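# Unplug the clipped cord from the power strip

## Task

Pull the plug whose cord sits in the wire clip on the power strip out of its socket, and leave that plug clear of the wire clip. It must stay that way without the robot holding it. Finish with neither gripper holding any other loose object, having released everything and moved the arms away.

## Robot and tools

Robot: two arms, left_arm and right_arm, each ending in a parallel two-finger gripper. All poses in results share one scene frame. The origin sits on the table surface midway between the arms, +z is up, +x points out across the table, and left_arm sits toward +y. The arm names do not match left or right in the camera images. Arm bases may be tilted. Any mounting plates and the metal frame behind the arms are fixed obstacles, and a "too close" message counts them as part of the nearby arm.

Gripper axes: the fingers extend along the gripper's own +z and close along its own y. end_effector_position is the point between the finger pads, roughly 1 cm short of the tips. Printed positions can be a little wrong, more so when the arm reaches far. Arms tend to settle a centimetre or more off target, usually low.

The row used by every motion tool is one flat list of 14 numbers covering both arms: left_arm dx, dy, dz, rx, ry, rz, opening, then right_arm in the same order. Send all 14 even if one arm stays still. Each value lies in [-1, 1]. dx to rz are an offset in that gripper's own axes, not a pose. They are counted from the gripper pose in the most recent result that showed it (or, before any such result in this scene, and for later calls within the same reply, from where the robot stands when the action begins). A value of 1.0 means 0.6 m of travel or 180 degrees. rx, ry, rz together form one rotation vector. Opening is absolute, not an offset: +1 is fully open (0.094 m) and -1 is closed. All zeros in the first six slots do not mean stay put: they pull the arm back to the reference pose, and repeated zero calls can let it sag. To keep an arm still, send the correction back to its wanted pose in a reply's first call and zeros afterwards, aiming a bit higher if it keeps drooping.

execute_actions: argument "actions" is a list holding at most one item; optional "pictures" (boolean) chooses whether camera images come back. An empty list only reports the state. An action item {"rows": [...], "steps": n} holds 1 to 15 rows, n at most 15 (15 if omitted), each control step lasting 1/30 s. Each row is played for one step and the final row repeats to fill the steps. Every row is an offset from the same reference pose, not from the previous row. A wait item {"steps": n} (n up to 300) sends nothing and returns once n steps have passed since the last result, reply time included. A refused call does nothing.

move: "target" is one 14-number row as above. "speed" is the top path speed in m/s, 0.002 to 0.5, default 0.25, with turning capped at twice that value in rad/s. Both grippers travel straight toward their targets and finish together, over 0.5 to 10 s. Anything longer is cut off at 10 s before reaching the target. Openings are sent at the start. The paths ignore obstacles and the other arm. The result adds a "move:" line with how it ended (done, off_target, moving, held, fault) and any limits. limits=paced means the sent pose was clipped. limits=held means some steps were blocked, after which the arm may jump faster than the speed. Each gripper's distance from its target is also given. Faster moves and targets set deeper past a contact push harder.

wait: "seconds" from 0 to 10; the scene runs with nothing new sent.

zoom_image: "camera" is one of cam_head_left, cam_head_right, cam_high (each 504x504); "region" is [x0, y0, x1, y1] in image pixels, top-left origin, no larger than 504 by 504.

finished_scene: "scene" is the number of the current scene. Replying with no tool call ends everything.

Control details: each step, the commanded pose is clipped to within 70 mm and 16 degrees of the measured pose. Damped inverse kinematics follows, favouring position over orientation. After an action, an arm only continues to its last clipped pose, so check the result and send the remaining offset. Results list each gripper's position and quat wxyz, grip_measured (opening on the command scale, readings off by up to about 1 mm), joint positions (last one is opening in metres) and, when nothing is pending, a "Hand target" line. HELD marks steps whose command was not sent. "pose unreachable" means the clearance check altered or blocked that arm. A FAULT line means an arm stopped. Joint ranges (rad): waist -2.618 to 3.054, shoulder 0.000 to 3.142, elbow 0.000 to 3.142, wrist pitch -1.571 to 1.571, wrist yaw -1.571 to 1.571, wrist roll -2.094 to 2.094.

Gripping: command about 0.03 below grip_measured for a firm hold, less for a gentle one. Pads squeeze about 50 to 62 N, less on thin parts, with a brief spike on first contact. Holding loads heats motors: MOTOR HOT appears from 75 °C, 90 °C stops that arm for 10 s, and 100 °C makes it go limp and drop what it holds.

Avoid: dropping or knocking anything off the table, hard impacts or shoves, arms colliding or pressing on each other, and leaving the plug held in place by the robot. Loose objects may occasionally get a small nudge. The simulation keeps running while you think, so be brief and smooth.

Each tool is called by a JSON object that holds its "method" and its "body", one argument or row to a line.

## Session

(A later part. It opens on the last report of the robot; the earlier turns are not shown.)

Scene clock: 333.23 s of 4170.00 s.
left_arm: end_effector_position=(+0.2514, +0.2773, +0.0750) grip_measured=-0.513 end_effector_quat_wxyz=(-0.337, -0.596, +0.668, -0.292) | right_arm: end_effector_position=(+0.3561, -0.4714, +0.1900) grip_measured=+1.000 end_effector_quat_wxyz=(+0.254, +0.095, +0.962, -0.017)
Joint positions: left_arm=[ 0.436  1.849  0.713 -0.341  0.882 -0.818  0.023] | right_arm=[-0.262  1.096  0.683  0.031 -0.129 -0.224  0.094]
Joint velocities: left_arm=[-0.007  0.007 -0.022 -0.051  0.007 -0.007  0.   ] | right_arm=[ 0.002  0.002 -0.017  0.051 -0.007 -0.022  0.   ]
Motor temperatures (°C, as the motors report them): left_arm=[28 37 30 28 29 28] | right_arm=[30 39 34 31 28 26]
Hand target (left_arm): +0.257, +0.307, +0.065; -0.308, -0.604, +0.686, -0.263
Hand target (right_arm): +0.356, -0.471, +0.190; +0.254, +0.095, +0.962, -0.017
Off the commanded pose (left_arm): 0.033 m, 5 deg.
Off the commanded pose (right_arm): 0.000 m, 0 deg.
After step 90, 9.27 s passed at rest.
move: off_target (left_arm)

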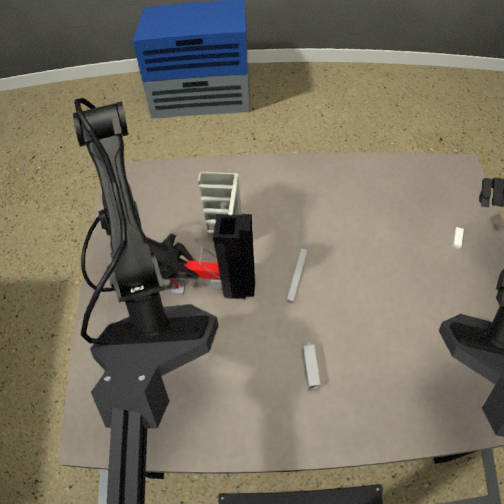

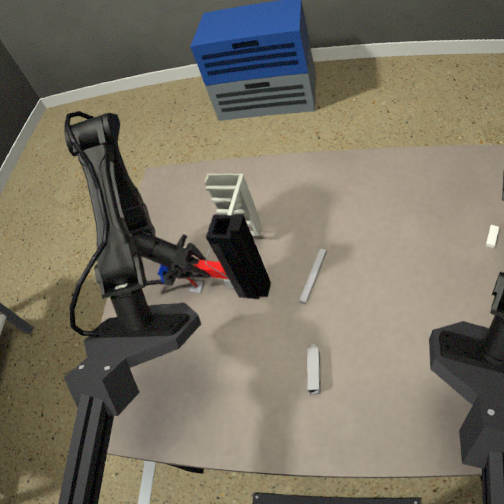

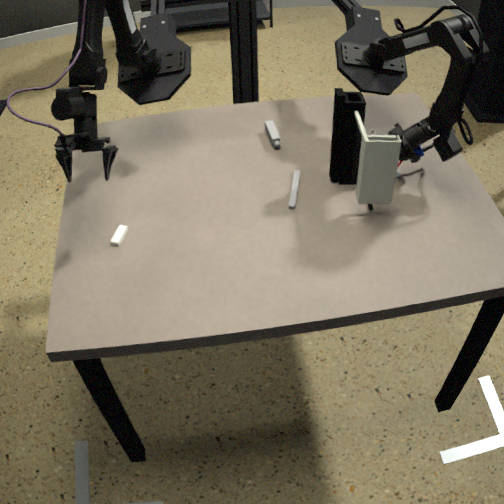

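{"method": "execute_actions", "body": {
  "actions": [
    {"rows": [[-0.045,-0.004,-0.032,0,-0.028,0,-0.56,0,0,0,0,0,0,1],[-0.046,-0.005,-0.033,0,-0.028,0,-0.56,0,0,0,0,0,0,1],[-0.047,-0.005,-0.034,0,-0.028,0,-0.56,0,0,0,0,0,0,1],[-0.048,-0.006,-0.035,0,-0.028,0,-0.56,0,0,0,0,0,0,1],[-0.049,-0.006,-0.0365,0,-0.028,0,-0.56,0,0,0,0,0,0,1],[-0.05,-0.007,-0.038,0,-0.028,0,-0.56,0,0,0,0,0,0,1],[-0.051,-0.007,-0.039,0,-0.028,0,-0.56,0,0,0,0,0,0,1],[-0.052,-0.008,-0.04,0,-0.028,0,-0.56,0,0,0,0,0,0,1],[-0.053,-0.008,-0.0415,0,-0.028,0,-0.56,0,0,0,0,0,0,1],[-0.054,-0.008,-0.043,0,-0.028,0,-0.56,0,0,0,0,0,0,1],[-0.055,-0.008,-0.044,0,-0.028,0,-0.56,0,0,0,0,0,0,1]], "steps": 15}
  ]
}}

{"method": "zoom_image", "body": {
  "camera": "cam_head_left",
  "region": [150, 210, 240, 300]
}}

Scene clock: 344.80 s of 4170.00 s.
left_arm: end_effector_position=(+0.2592, +0.3104, +0.0691) grip_measured=-0.513 end_effector_quat_wxyz=(-0.312, -0.613, +0.673, -0.274) | right_arm: end_effector_position=(+0.3561, -0.4714, +0.1900) grip_measured=+1.000 end_effector_quat_wxyz=(+0.254, +0.095, +0.962, -0.017)
Joint positions: left_arm=[ 0.523  1.849  0.768 -0.407  0.851 -0.768  0.023] | right_arm=[-0.262  1.096  0.683  0.031 -0.129 -0.224  0.094]
Joint velocities: left_arm=[-0.002 -0.007  0.012 -0.081 -0.007  0.007 -0.   ] | right_arm=[ 0.002  0.007 -0.012 -0.051 -0.037  0.022  0.   ]
Motor temperatures (°C, as the motors report them): left_arm=[29 38 30 29 29 29] | right_arm=[30 39 34 31 28 26]
Hand target (left_arm): +0.261, +0.317, +0.064; -0.307, -0.609, +0.682, -0.266
Hand target (right_arm): +0.356, -0.471, +0.190; +0.254, +0.095, +0.962, -0.017
Off the commanded pose (left_arm): 0.009 m, 2 deg.
Off the commanded pose (right_arm): 0.000 m, 0 deg.
Steps of this call (steps 1 to 90: nothing new was sent; then 8.07 s passed at rest; steps 91 to 105: all 15 steps of this action). Readings (end_effector_position):
91: left_arm (+0.2514, +0.2774, +0.0751) | right_arm (+0.3561, -0.4714, +0.1900)
92: left_arm (+0.2514, +0.2775, +0.0753) | right_arm (+0.3561, -0.4714, +0.1900)
94: left_arm (+0.2515, +0.2789, +0.0753) | right_arm (+0.3561, -0.4714, +0.1900)
98: left_arm (+0.2535, +0.2876, +0.0739) | right_arm (+0.3561, -0.4714, +0.1900)
105: the state above

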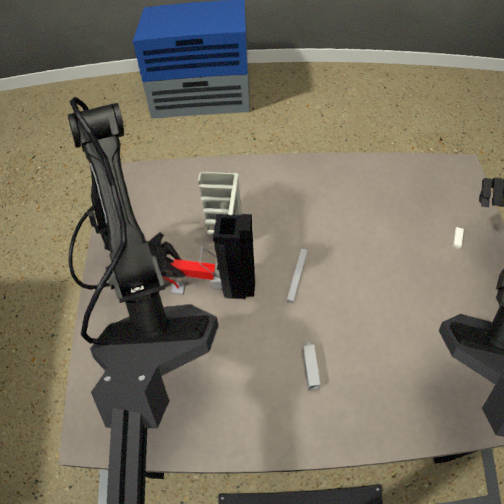

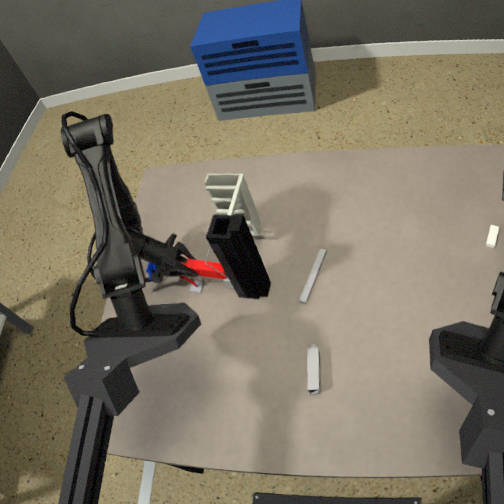

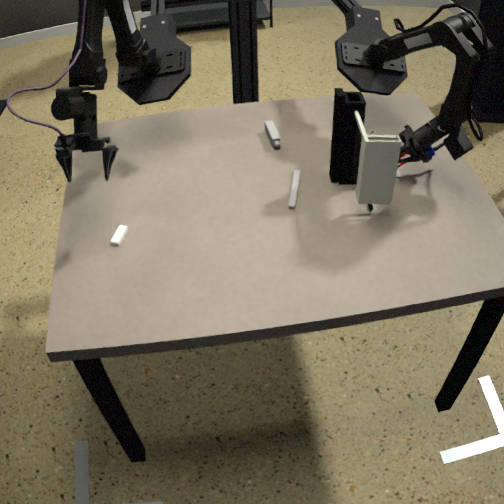

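Region (150, 210, 240, 300) of cam_head_left's 504x504 image, scaled by 5.600, with more detail than that image has.

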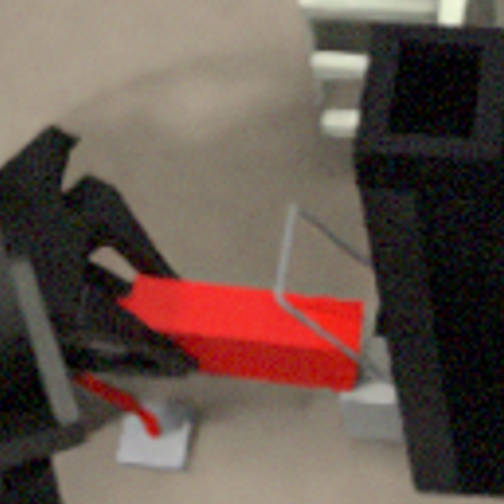

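{"method": "move", "body": {
  "target": [-0.036, -0.069, -0.051, 0.084, 0.002, -0.073, -0.56, 0, 0, 0, 0, 0, 0, 1],
  "speed": 0.06
}}

{"method": "zoom_image", "body": {
  "camera": "cam_head_left",
  "region": [120, 190, 240, 310]
}}

Scene clock: 366.40 s of 4170.00 s.
left_arm: end_effector_position=(+0.2981, +0.3392, +0.0664) grip_measured=-0.513 end_effector_quat_wxyz=(+0.274, +0.719, -0.560, +0.307) | right_arm: end_effector_position=(+0.3561, -0.4714, +0.1900) grip_measured=+1.000 end_effector_quat_wxyz=(+0.254, +0.095, +0.962, -0.017)
Joint positions: left_arm=[ 0.608  1.849  0.769 -0.229  0.997 -1.101  0.023] | right_arm=[-0.262  1.096  0.683  0.031 -0.129 -0.224  0.094]
Joint velocities: left_arm=[-0.007  0.002  0.012 -0.037  0.022 -0.095  0.   ] | right_arm=[-0.017  0.002  0.022 -0.066 -0.051  0.007  0.   ]
Motor temperatures (°C, as the motors report them): left_arm=[28 38 30 29 29 28] | right_arm=[30 39 34 31 28 26]
Hand target (left_arm): +0.304, +0.343, +0.072; +0.262, +0.720, -0.555, +0.325
Hand target (right_arm): +0.356, -0.471, +0.190; +0.254, +0.095, +0.962, -0.017
Off the commanded pose (left_arm): 0.009 m, 3 deg.
Off the commanded pose (right_arm): 0.000 m, 0 deg.
After step 90, 15.30 s passed at rest.
move: off_target (left_arm)

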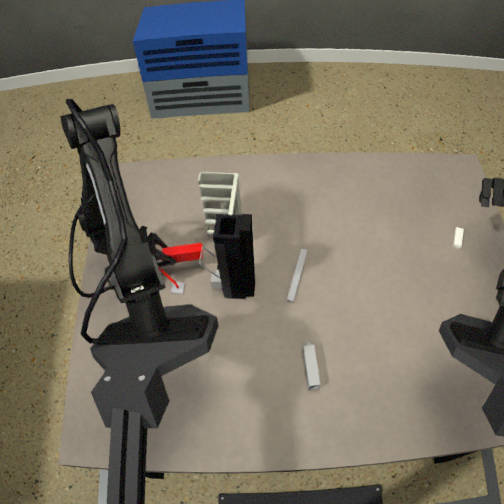

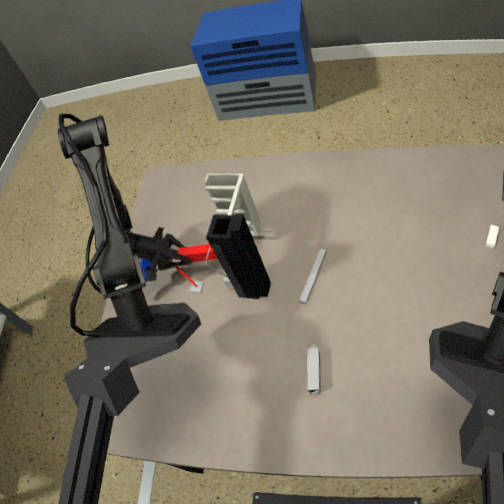

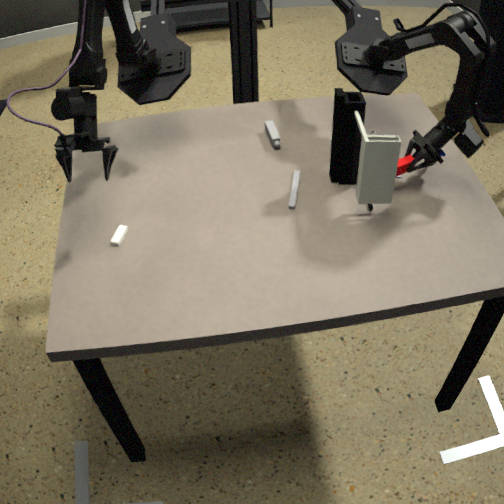

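Region (120, 190, 240, 310) of cam_head_left's 504x504 image, scaled by 4.200, with more detail than that image has.

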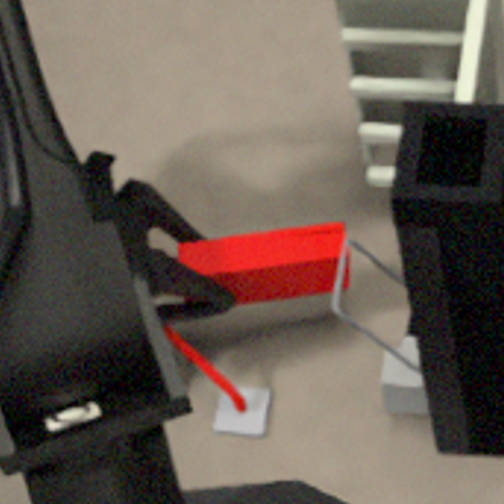

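{"method": "move", "body": {
  "target": [-0.039, -0.032, 0.034, 0.015, 0, 0.017, -0.56, 0, 0, 0, 0, 0, 0, 1],
  "speed": 0.04
}}

{"method": "zoom_image", "body": {
  "camera": "cam_high",
  "region": [380, 110, 500, 230]
}}

Scene clock: 376.43 s of 4170.00 s.
left_arm: end_effector_position=(+0.3053, +0.3424, +0.0379) grip_measured=-0.513 end_effector_quat_wxyz=(+0.254, +0.716, -0.570, +0.314) | right_arm: end_effector_position=(+0.3561, -0.4714, +0.1900) grip_measured=+1.000 end_effector_quat_wxyz=(+0.254, +0.095, +0.962, -0.017)
Joint positions: left_arm=[ 0.587  1.951  0.799 -0.064  0.989 -1.156  0.023] | right_arm=[-0.262  1.096  0.683  0.031 -0.129 -0.224  0.094]
Joint velocities: left_arm=[ 0.002 -0.012 -0.007 -0.022  0.022 -0.022 -0.001] | right_arm=[-0.022 -0.007 -0.012  0.007  0.022 -0.066  0.   ]
Motor temperatures (°C, as the motors report them): left_arm=[28 39 30 28 29 28] | right_arm=[30 39 34 31 28 26]
Hand target (left_arm): +0.315, +0.343, +0.035; +0.249, +0.710, -0.572, +0.327
Hand target (right_arm): +0.356, -0.471, +0.190; +0.254, +0.095, +0.962, -0.017
Off the commanded pose (left_arm): 0.010 m, 2 deg.
Off the commanded pose (right_arm): 0.000 m, 0 deg.
After step 90, 5.80 s passed at rest.
move: done

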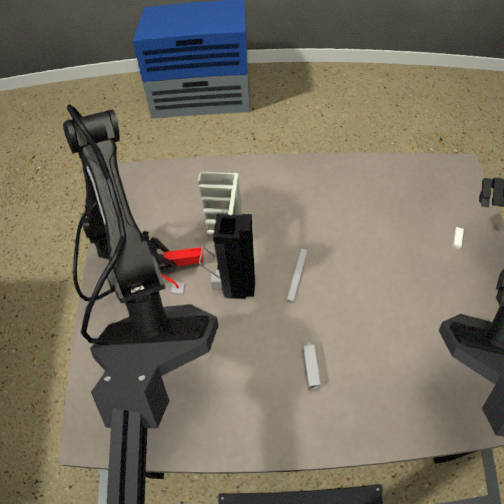

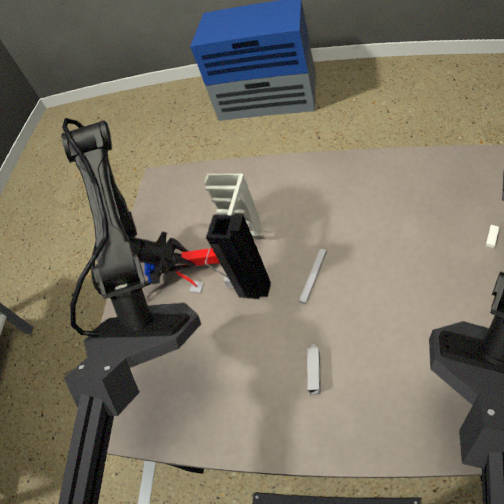

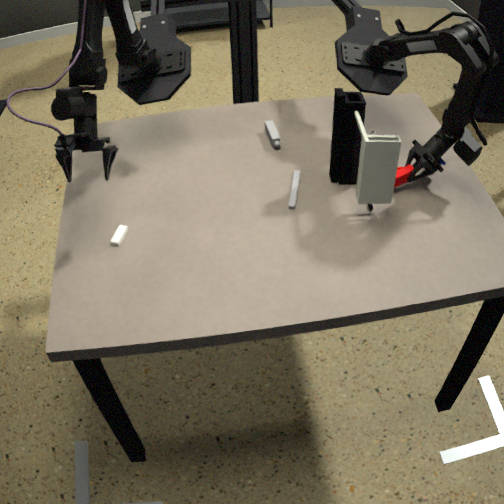

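Region (380, 110, 500, 230) of cam_high's 504x504 image, scaled by 4.200, with more detail than that image has.

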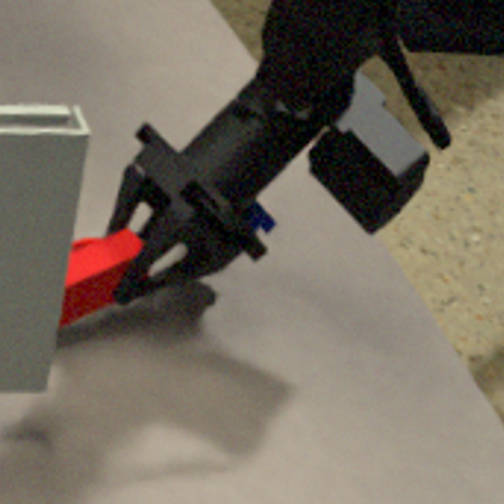

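{"method": "move", "body": {
  "target": [-0.021, -0.026, 0.0265, 0, 0.006, 0, -0.56, 0, 0, 0, 0, 0, 0, 1],
  "speed": 0.02
}}

{"method": "zoom_image", "body": {
  "camera": "cam_head_right",
  "region": [120, 210, 240, 330]
}}

Scene clock: 382.77 s of 4170.00 s.
left_arm: end_effector_position=(+0.3124, +0.3410, +0.0225) grip_measured=-0.513 end_effector_quat_wxyz=(+0.264, +0.717, -0.564, +0.312) | right_arm: end_effector_position=(+0.3561, -0.4714, +0.1900) grip_measured=+1.000 end_effector_quat_wxyz=(+0.254, +0.095, +0.962, -0.017)
Joint positions: left_arm=[ 0.566  2.02   0.867 -0.062  0.989 -1.186  0.023] | right_arm=[-0.262  1.096  0.683  0.031 -0.129 -0.224  0.094]
Joint velocities: left_arm=[-0.017  0.002 -0.022 -0.007 -0.022 -0.051  0.001] | right_arm=[ 0.007  0.002  0.002  0.022 -0.081  0.066  0.   ]
Motor temperatures (°C, as the motors report them): left_arm=[28 38 30 28 29 28] | right_arm=[30 39 34 31 28 26]
Hand target (left_arm): +0.321, +0.343, +0.018; +0.259, +0.713, -0.568, +0.320
Hand target (right_arm): +0.356, -0.471, +0.190; +0.254, +0.095, +0.962, -0.017
Off the commanded pose (left_arm): 0.010 m, 1 deg.
Off the commanded pose (right_arm): 0.000 m, 0 deg.
After step 90, 1.83 s passed at rest.
move: done

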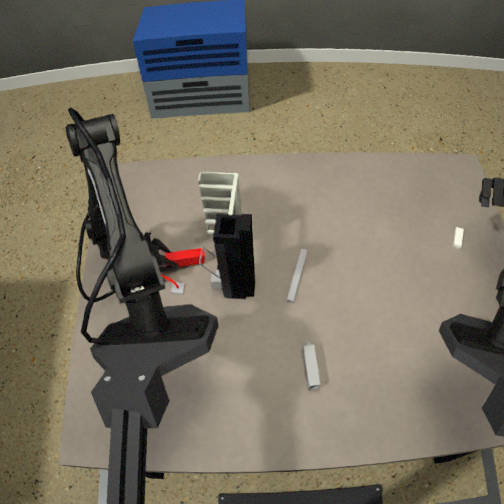

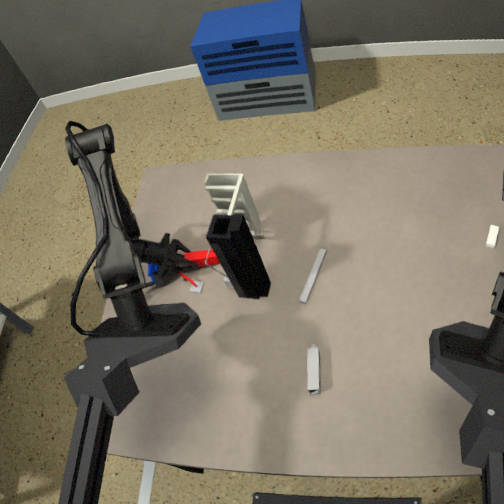

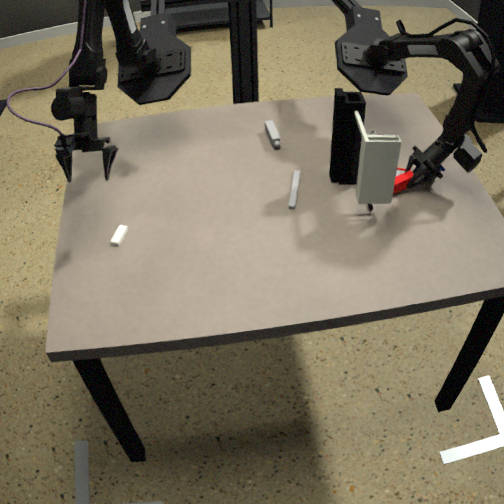

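Region (120, 210, 240, 330) of cam_head_right's 504x504 image, scaled by 4.200, with more detail than that image has.

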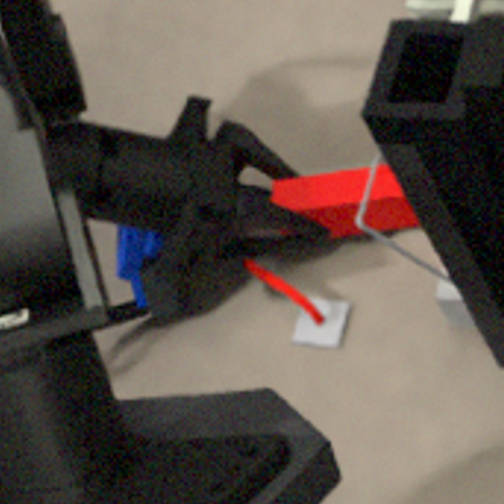

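{"method": "move", "body": {
  "target": [-0.014, -0.007, 0.0143, 0.006, 0, 0.007, -0.56, 0, 0, 0, 0, 0, 0, 1],
  "speed": 0.012
}}

{"method": "zoom_image", "body": {
  "camera": "cam_high",
  "region": [385, 140, 465, 220]
}}

Scene clock: 389.50 s of 4170.00 s.
left_arm: end_effector_position=(+0.3134, +0.3417, +0.0191) grip_measured=-0.513 end_effector_quat_wxyz=(+0.261, +0.720, -0.561, +0.315) | right_arm: end_effector_position=(+0.3561, -0.4714, +0.1900) grip_measured=+1.000 end_effector_quat_wxyz=(+0.254, +0.095, +0.962, -0.017)
Joint positions: left_arm=[ 0.566  2.034  0.867 -0.031  0.993 -1.203  0.023] | right_arm=[-0.262  1.096  0.683  0.031 -0.129 -0.224  0.094]
Joint velocities: left_arm=[ 0.007 -0.007 -0.012  0.007 -0.007 -0.022  0.001] | right_arm=[ 0.002 -0.007 -0.002  0.007  0.007  0.051  0.   ]
Motor temperatures (°C, as the motors report them): left_arm=[28 38 30 28 29 28] | right_arm=[30 39 34 31 28 26]
Hand target (left_arm): +0.316, +0.341, +0.011; +0.255, +0.714, -0.569, +0.321
Hand target (right_arm): +0.356, -0.471, +0.190; +0.254, +0.095, +0.962, -0.017
Off the commanded pose (left_arm): 0.009 m, 2 deg.
Off the commanded pose (right_arm): 0.000 m, 0 deg.
After step 90, 2.27 s passed at rest.
move: done

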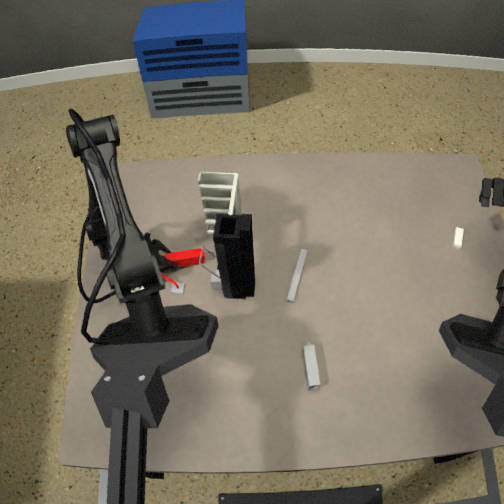

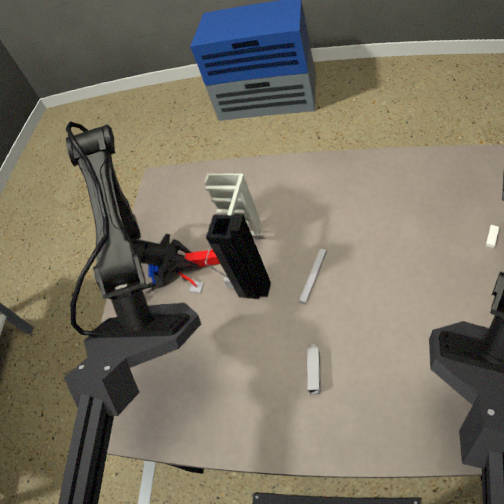

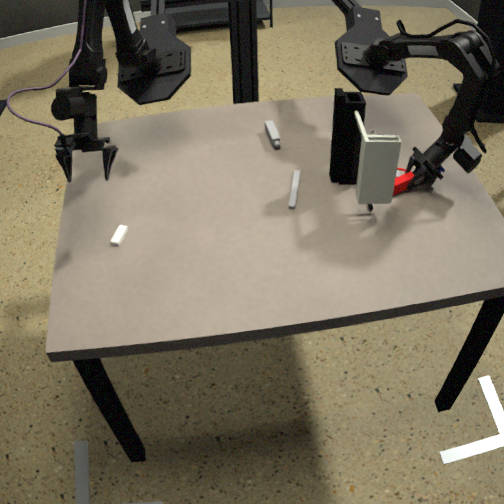

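Region (385, 140, 465, 220) of cam_high's 504x504 image, scaled by 6.300, with more detail than that image has.

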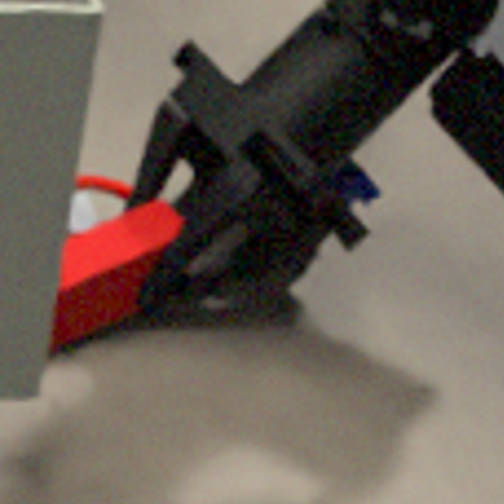

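{"method": "execute_actions", "body": {
  "actions": [
    {"rows": [[0,0,0,0,0,0,-0.54,0,0,0,0,0,0,1],[0,0,0,0,0,0,-0.53,0,0,0,0,0,0,1],[0,0,0,0,0,0,-0.522,0,0,0,0,0,0,1],[0,0,0,0,0,0,-0.517,0,0,0,0,0,0,1],[0,0,0,0,0,0,-0.514,0,0,0,0,0,0,1],[0,0,0,0,0,0,-0.512,0,0,0,0,0,0,1],[0,0,0,0,0,0,-0.51,0,0,0,0,0,0,1],[0,0,0,0,0,0,-0.507,0,0,0,0,0,0,1],[0,0,0,0,0,0,-0.503,0,0,0,0,0,0,1],[0,0,0,0,0,0,-0.495,0,0,0,0,0,0,1],[0,0,0,0,0,0,-0.47,0,0,0,0,0,0,1],[0,0,0,0,0,0,-0.42,0,0,0,0,0,0,1],[0,0,0,0,0,0,-0.35,0,0,0,0,0,0,1],[0,0,0,0,0,0,-0.27,0,0,0,0,0,0,1],[0,0,0,0,0,0,-0.2,0,0,0,0,0,0,1]], "steps": 15}
  ]
}}

{"method": "zoom_image", "body": {
  "camera": "cam_head_right",
  "region": [130, 215, 240, 325]
}}

Scene clock: 396.67 s of 4170.00 s.
left_arm: end_effector_position=(+0.3132, +0.3415, +0.0193) grip_measured=-0.238 end_effector_quat_wxyz=(+0.262, +0.720, -0.560, +0.315) | right_arm: end_effector_position=(+0.3561, -0.4714, +0.1900) grip_measured=+1.000 end_effector_quat_wxyz=(+0.254, +0.095, +0.962, -0.017)
Joint positions: left_arm=[ 0.566  2.034  0.867 -0.032  0.994 -1.204  0.036] | right_arm=[-0.262  1.096  0.683  0.031 -0.129 -0.224  0.094]
Joint velocities: left_arm=[-0.007 -0.007  0.002  0.037 -0.022  0.007  0.073] | right_arm=[ 0.012 -0.007 -0.017  0.007 -0.022 -0.037  0.   ]
Motor temperatures (°C, as the motors report them): left_arm=[28 38 30 28 29 28] | right_arm=[30 39 34 31 28 26]
Hand target (left_arm): +0.313, +0.342, +0.019; +0.261, +0.719, -0.561, +0.315
Hand target (right_arm): +0.356, -0.471, +0.190; +0.254, +0.095, +0.962, -0.017
Off the commanded pose (left_arm): 0.000 m, 0 deg.
Off the commanded pose (right_arm): 0.000 m, 0 deg.
Steps of this call (steps 1 to 90: nothing new was sent; then 3.67 s passed at rest; steps 91 to 105: all 15 steps of this action). Readings (end_effector_position):
91: left_arm (+0.3132, +0.3415, +0.0192) | right_arm (+0.3561, -0.4714, +0.1900)
92: left_arm (+0.3132, +0.3415, +0.0192) | right_arm (+0.3561, -0.4714, +0.1900)
94: left_arm (+0.3132, +0.3415, +0.0193) | right_arm (+0.3561, -0.4714, +0.1900)
98: left_arm (+0.3132, +0.3415, +0.0193) | right_arm (+0.3561, -0.4714, +0.1900)
105: the state above

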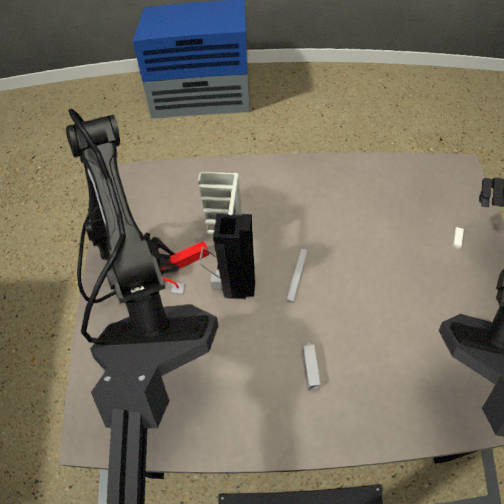

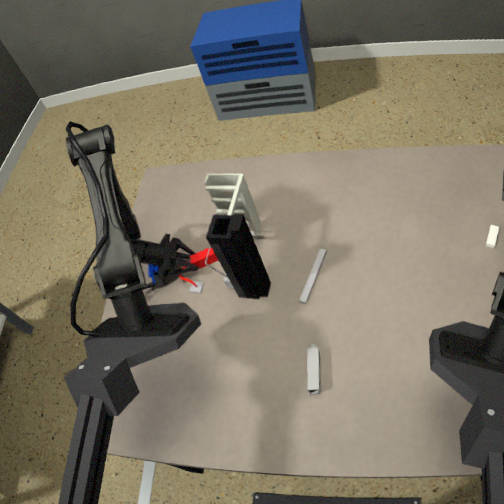

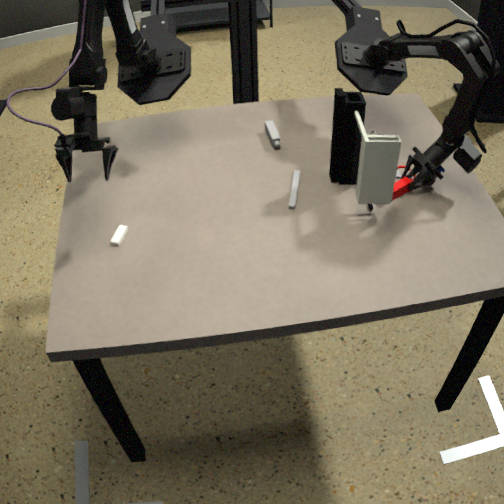

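Region (130, 215, 240, 325) of cam_head_right's 504x504 image, scaled by 4.582, with more detail than that image has.

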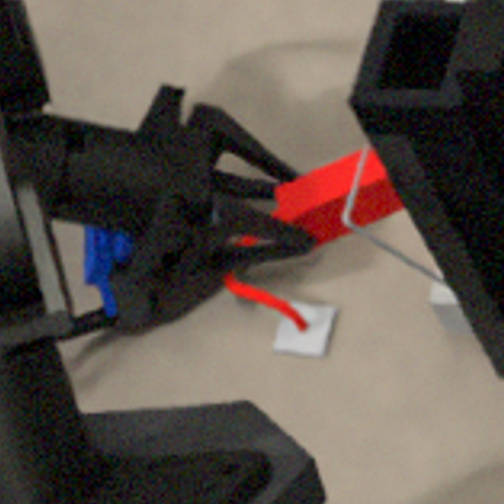

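{"method": "move", "body": {
  "target": [0.17, 0.006, -0.19, 0, 0, 0, 0.1, 0, 0, 0, 0, 0, 0, 1],
  "speed": 0.08
}}

{"method": "zoom_image", "body": {
  "camera": "cam_head_left",
  "region": [130, 190, 250, 310]
}}

Scene clock: 404.20 s of 4170.00 s.
left_arm: end_effector_position=(+0.3047, +0.3565, +0.1666) grip_measured=+0.098 end_effector_quat_wxyz=(+0.269, +0.719, -0.561, +0.309) | right_arm: end_effector_position=(+0.3561, -0.4714, +0.1900) grip_measured=+1.000 end_effector_quat_wxyz=(+0.254, +0.095, +0.962, -0.017)
Joint positions: left_arm=[ 0.752  1.505  0.804 -0.818  1.024 -0.843  0.052] | right_arm=[-0.262  1.096  0.683  0.031 -0.129 -0.224  0.094]
Joint velocities: left_arm=[ 0.007 -0.012 -0.007 -0.022  0.022  0.066  0.001] | right_arm=[-0.002  0.002  0.002  0.051  0.007 -0.022  0.   ]
Motor temperatures (°C, as the motors report them): left_arm=[28 39 30 28 29 28] | right_arm=[30 39 34 31 28 26]
Hand target (left_arm): +0.307, +0.359, +0.170; +0.263, +0.720, -0.560, +0.315
Hand target (right_arm): +0.356, -0.471, +0.190; +0.254, +0.095, +0.962, -0.017
Off the commanded pose (left_arm): 0.007 m, 1 deg.
Off the commanded pose (right_arm): 0.000 m, 0 deg.
After step 90, 2.03 s passed at rest.
move: done

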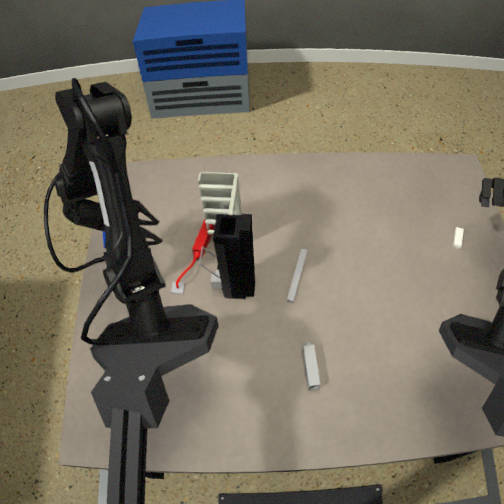

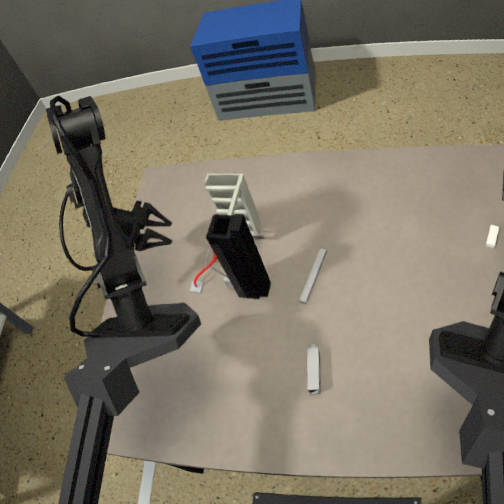

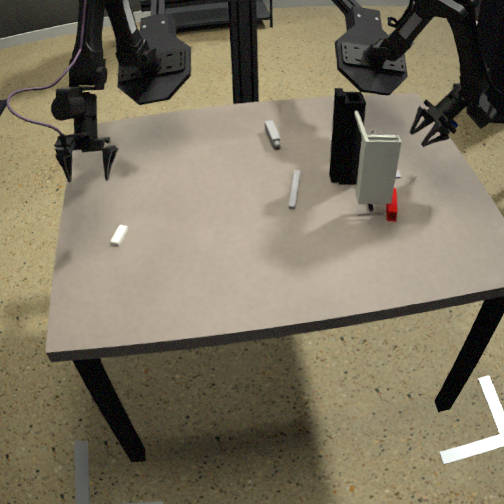

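Region (130, 190, 250, 310) of cam_head_left's 504x504 image, scaled by 4.200, with more detail than that image has.

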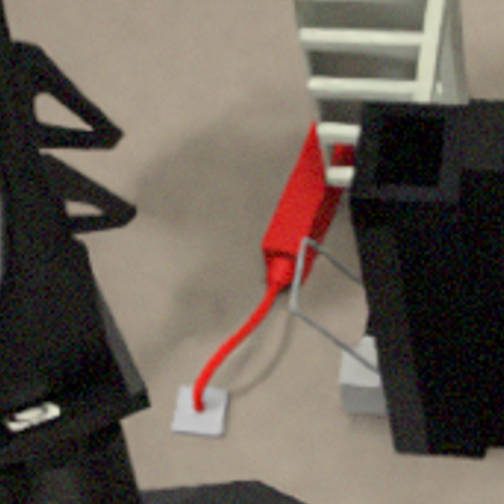

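{"method": "execute_actions", "body": {
  "actions": []
}}

{"method": "zoom_image", "body": {
  "camera": "cam_high",
  "region": [340, 150, 440, 250]
}}

Scene clock: 415.20 s of 4170.00 s.
left_arm: end_effector_position=(+0.3044, +0.3562, +0.1668) grip_measured=+0.098 end_effector_quat_wxyz=(+0.270, +0.719, -0.561, +0.309) | right_arm: end_effector_position=(+0.3561, -0.4714, +0.1900) grip_measured=+1.000 end_effector_quat_wxyz=(+0.254, +0.095, +0.962, -0.017)
Joint positions: left_arm=[ 0.752  1.505  0.804 -0.821  1.024 -0.841  0.052] | right_arm=[-0.262  1.096  0.683  0.031 -0.129 -0.224  0.094]
Joint velocities: left_arm=[ 0.007  0.007  0.012 -0.081 -0.037  0.051  0.   ] | right_arm=[-0.007 -0.017 -0.022 -0.037 -0.007 -0.066  0.   ]
Motor temperatures (°C, as the motors report them): left_arm=[28 39 30 28 29 28] | right_arm=[30 39 34 31 28 26]
Hand target (left_arm): +0.307, +0.359, +0.170; +0.263, +0.720, -0.560, +0.315
Hand target (right_arm): +0.356, -0.471, +0.190; +0.254, +0.095, +0.962, -0.017
Off the commanded pose (left_arm): 0.007 m, 1 deg.
Off the commanded pose (right_arm): 0.000 m, 0 deg.
Steps of this call (steps 1 to 90: nothing new was sent; then 8.00 s passed at rest). Readings (end_effector_position):
1: left_arm (+0.3046, +0.3564, +0.1666) | right_arm (+0.3561, -0.4714, +0.1900)
2: left_arm (+0.3046, +0.3563, +0.1667) | right_arm (+0.3561, -0.4714, +0.1900)
4: left_arm (+0.3045, +0.3563, +0.1667) | right_arm (+0.3561, -0.4714, +0.1900)
8: left_arm (+0.3044, +0.3562, +0.1668) | right_arm (+0.3561, -0.4714, +0.1900)
90: the state above

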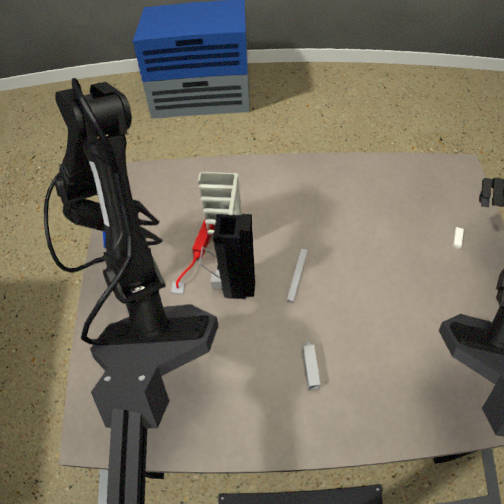

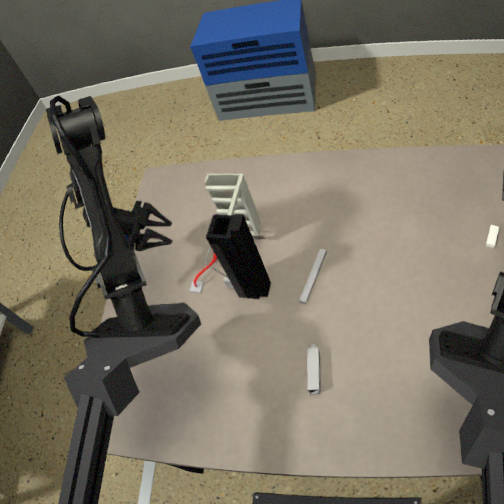

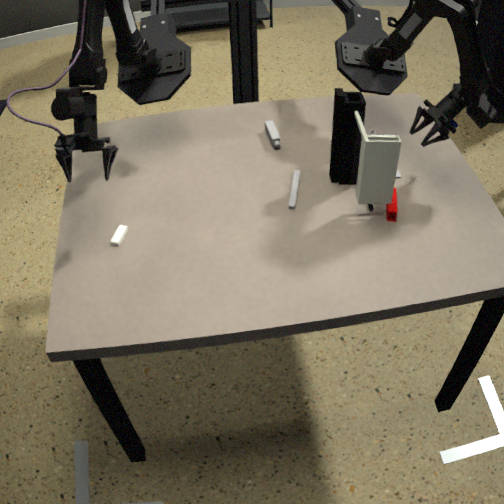

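Region (340, 150, 440, 250) of cam_high's 504x504 image, scaled by 5.040, with more detail than that image has.

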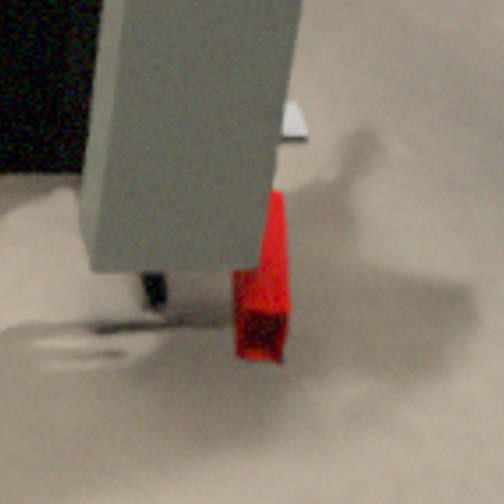

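The plug is resting on the table about 6 cm clear of the clip, and the left gripper has lifted away.

{"method": "finished_scene", "body": {
  "scene": 2
}}

The scene is finished: the task was done.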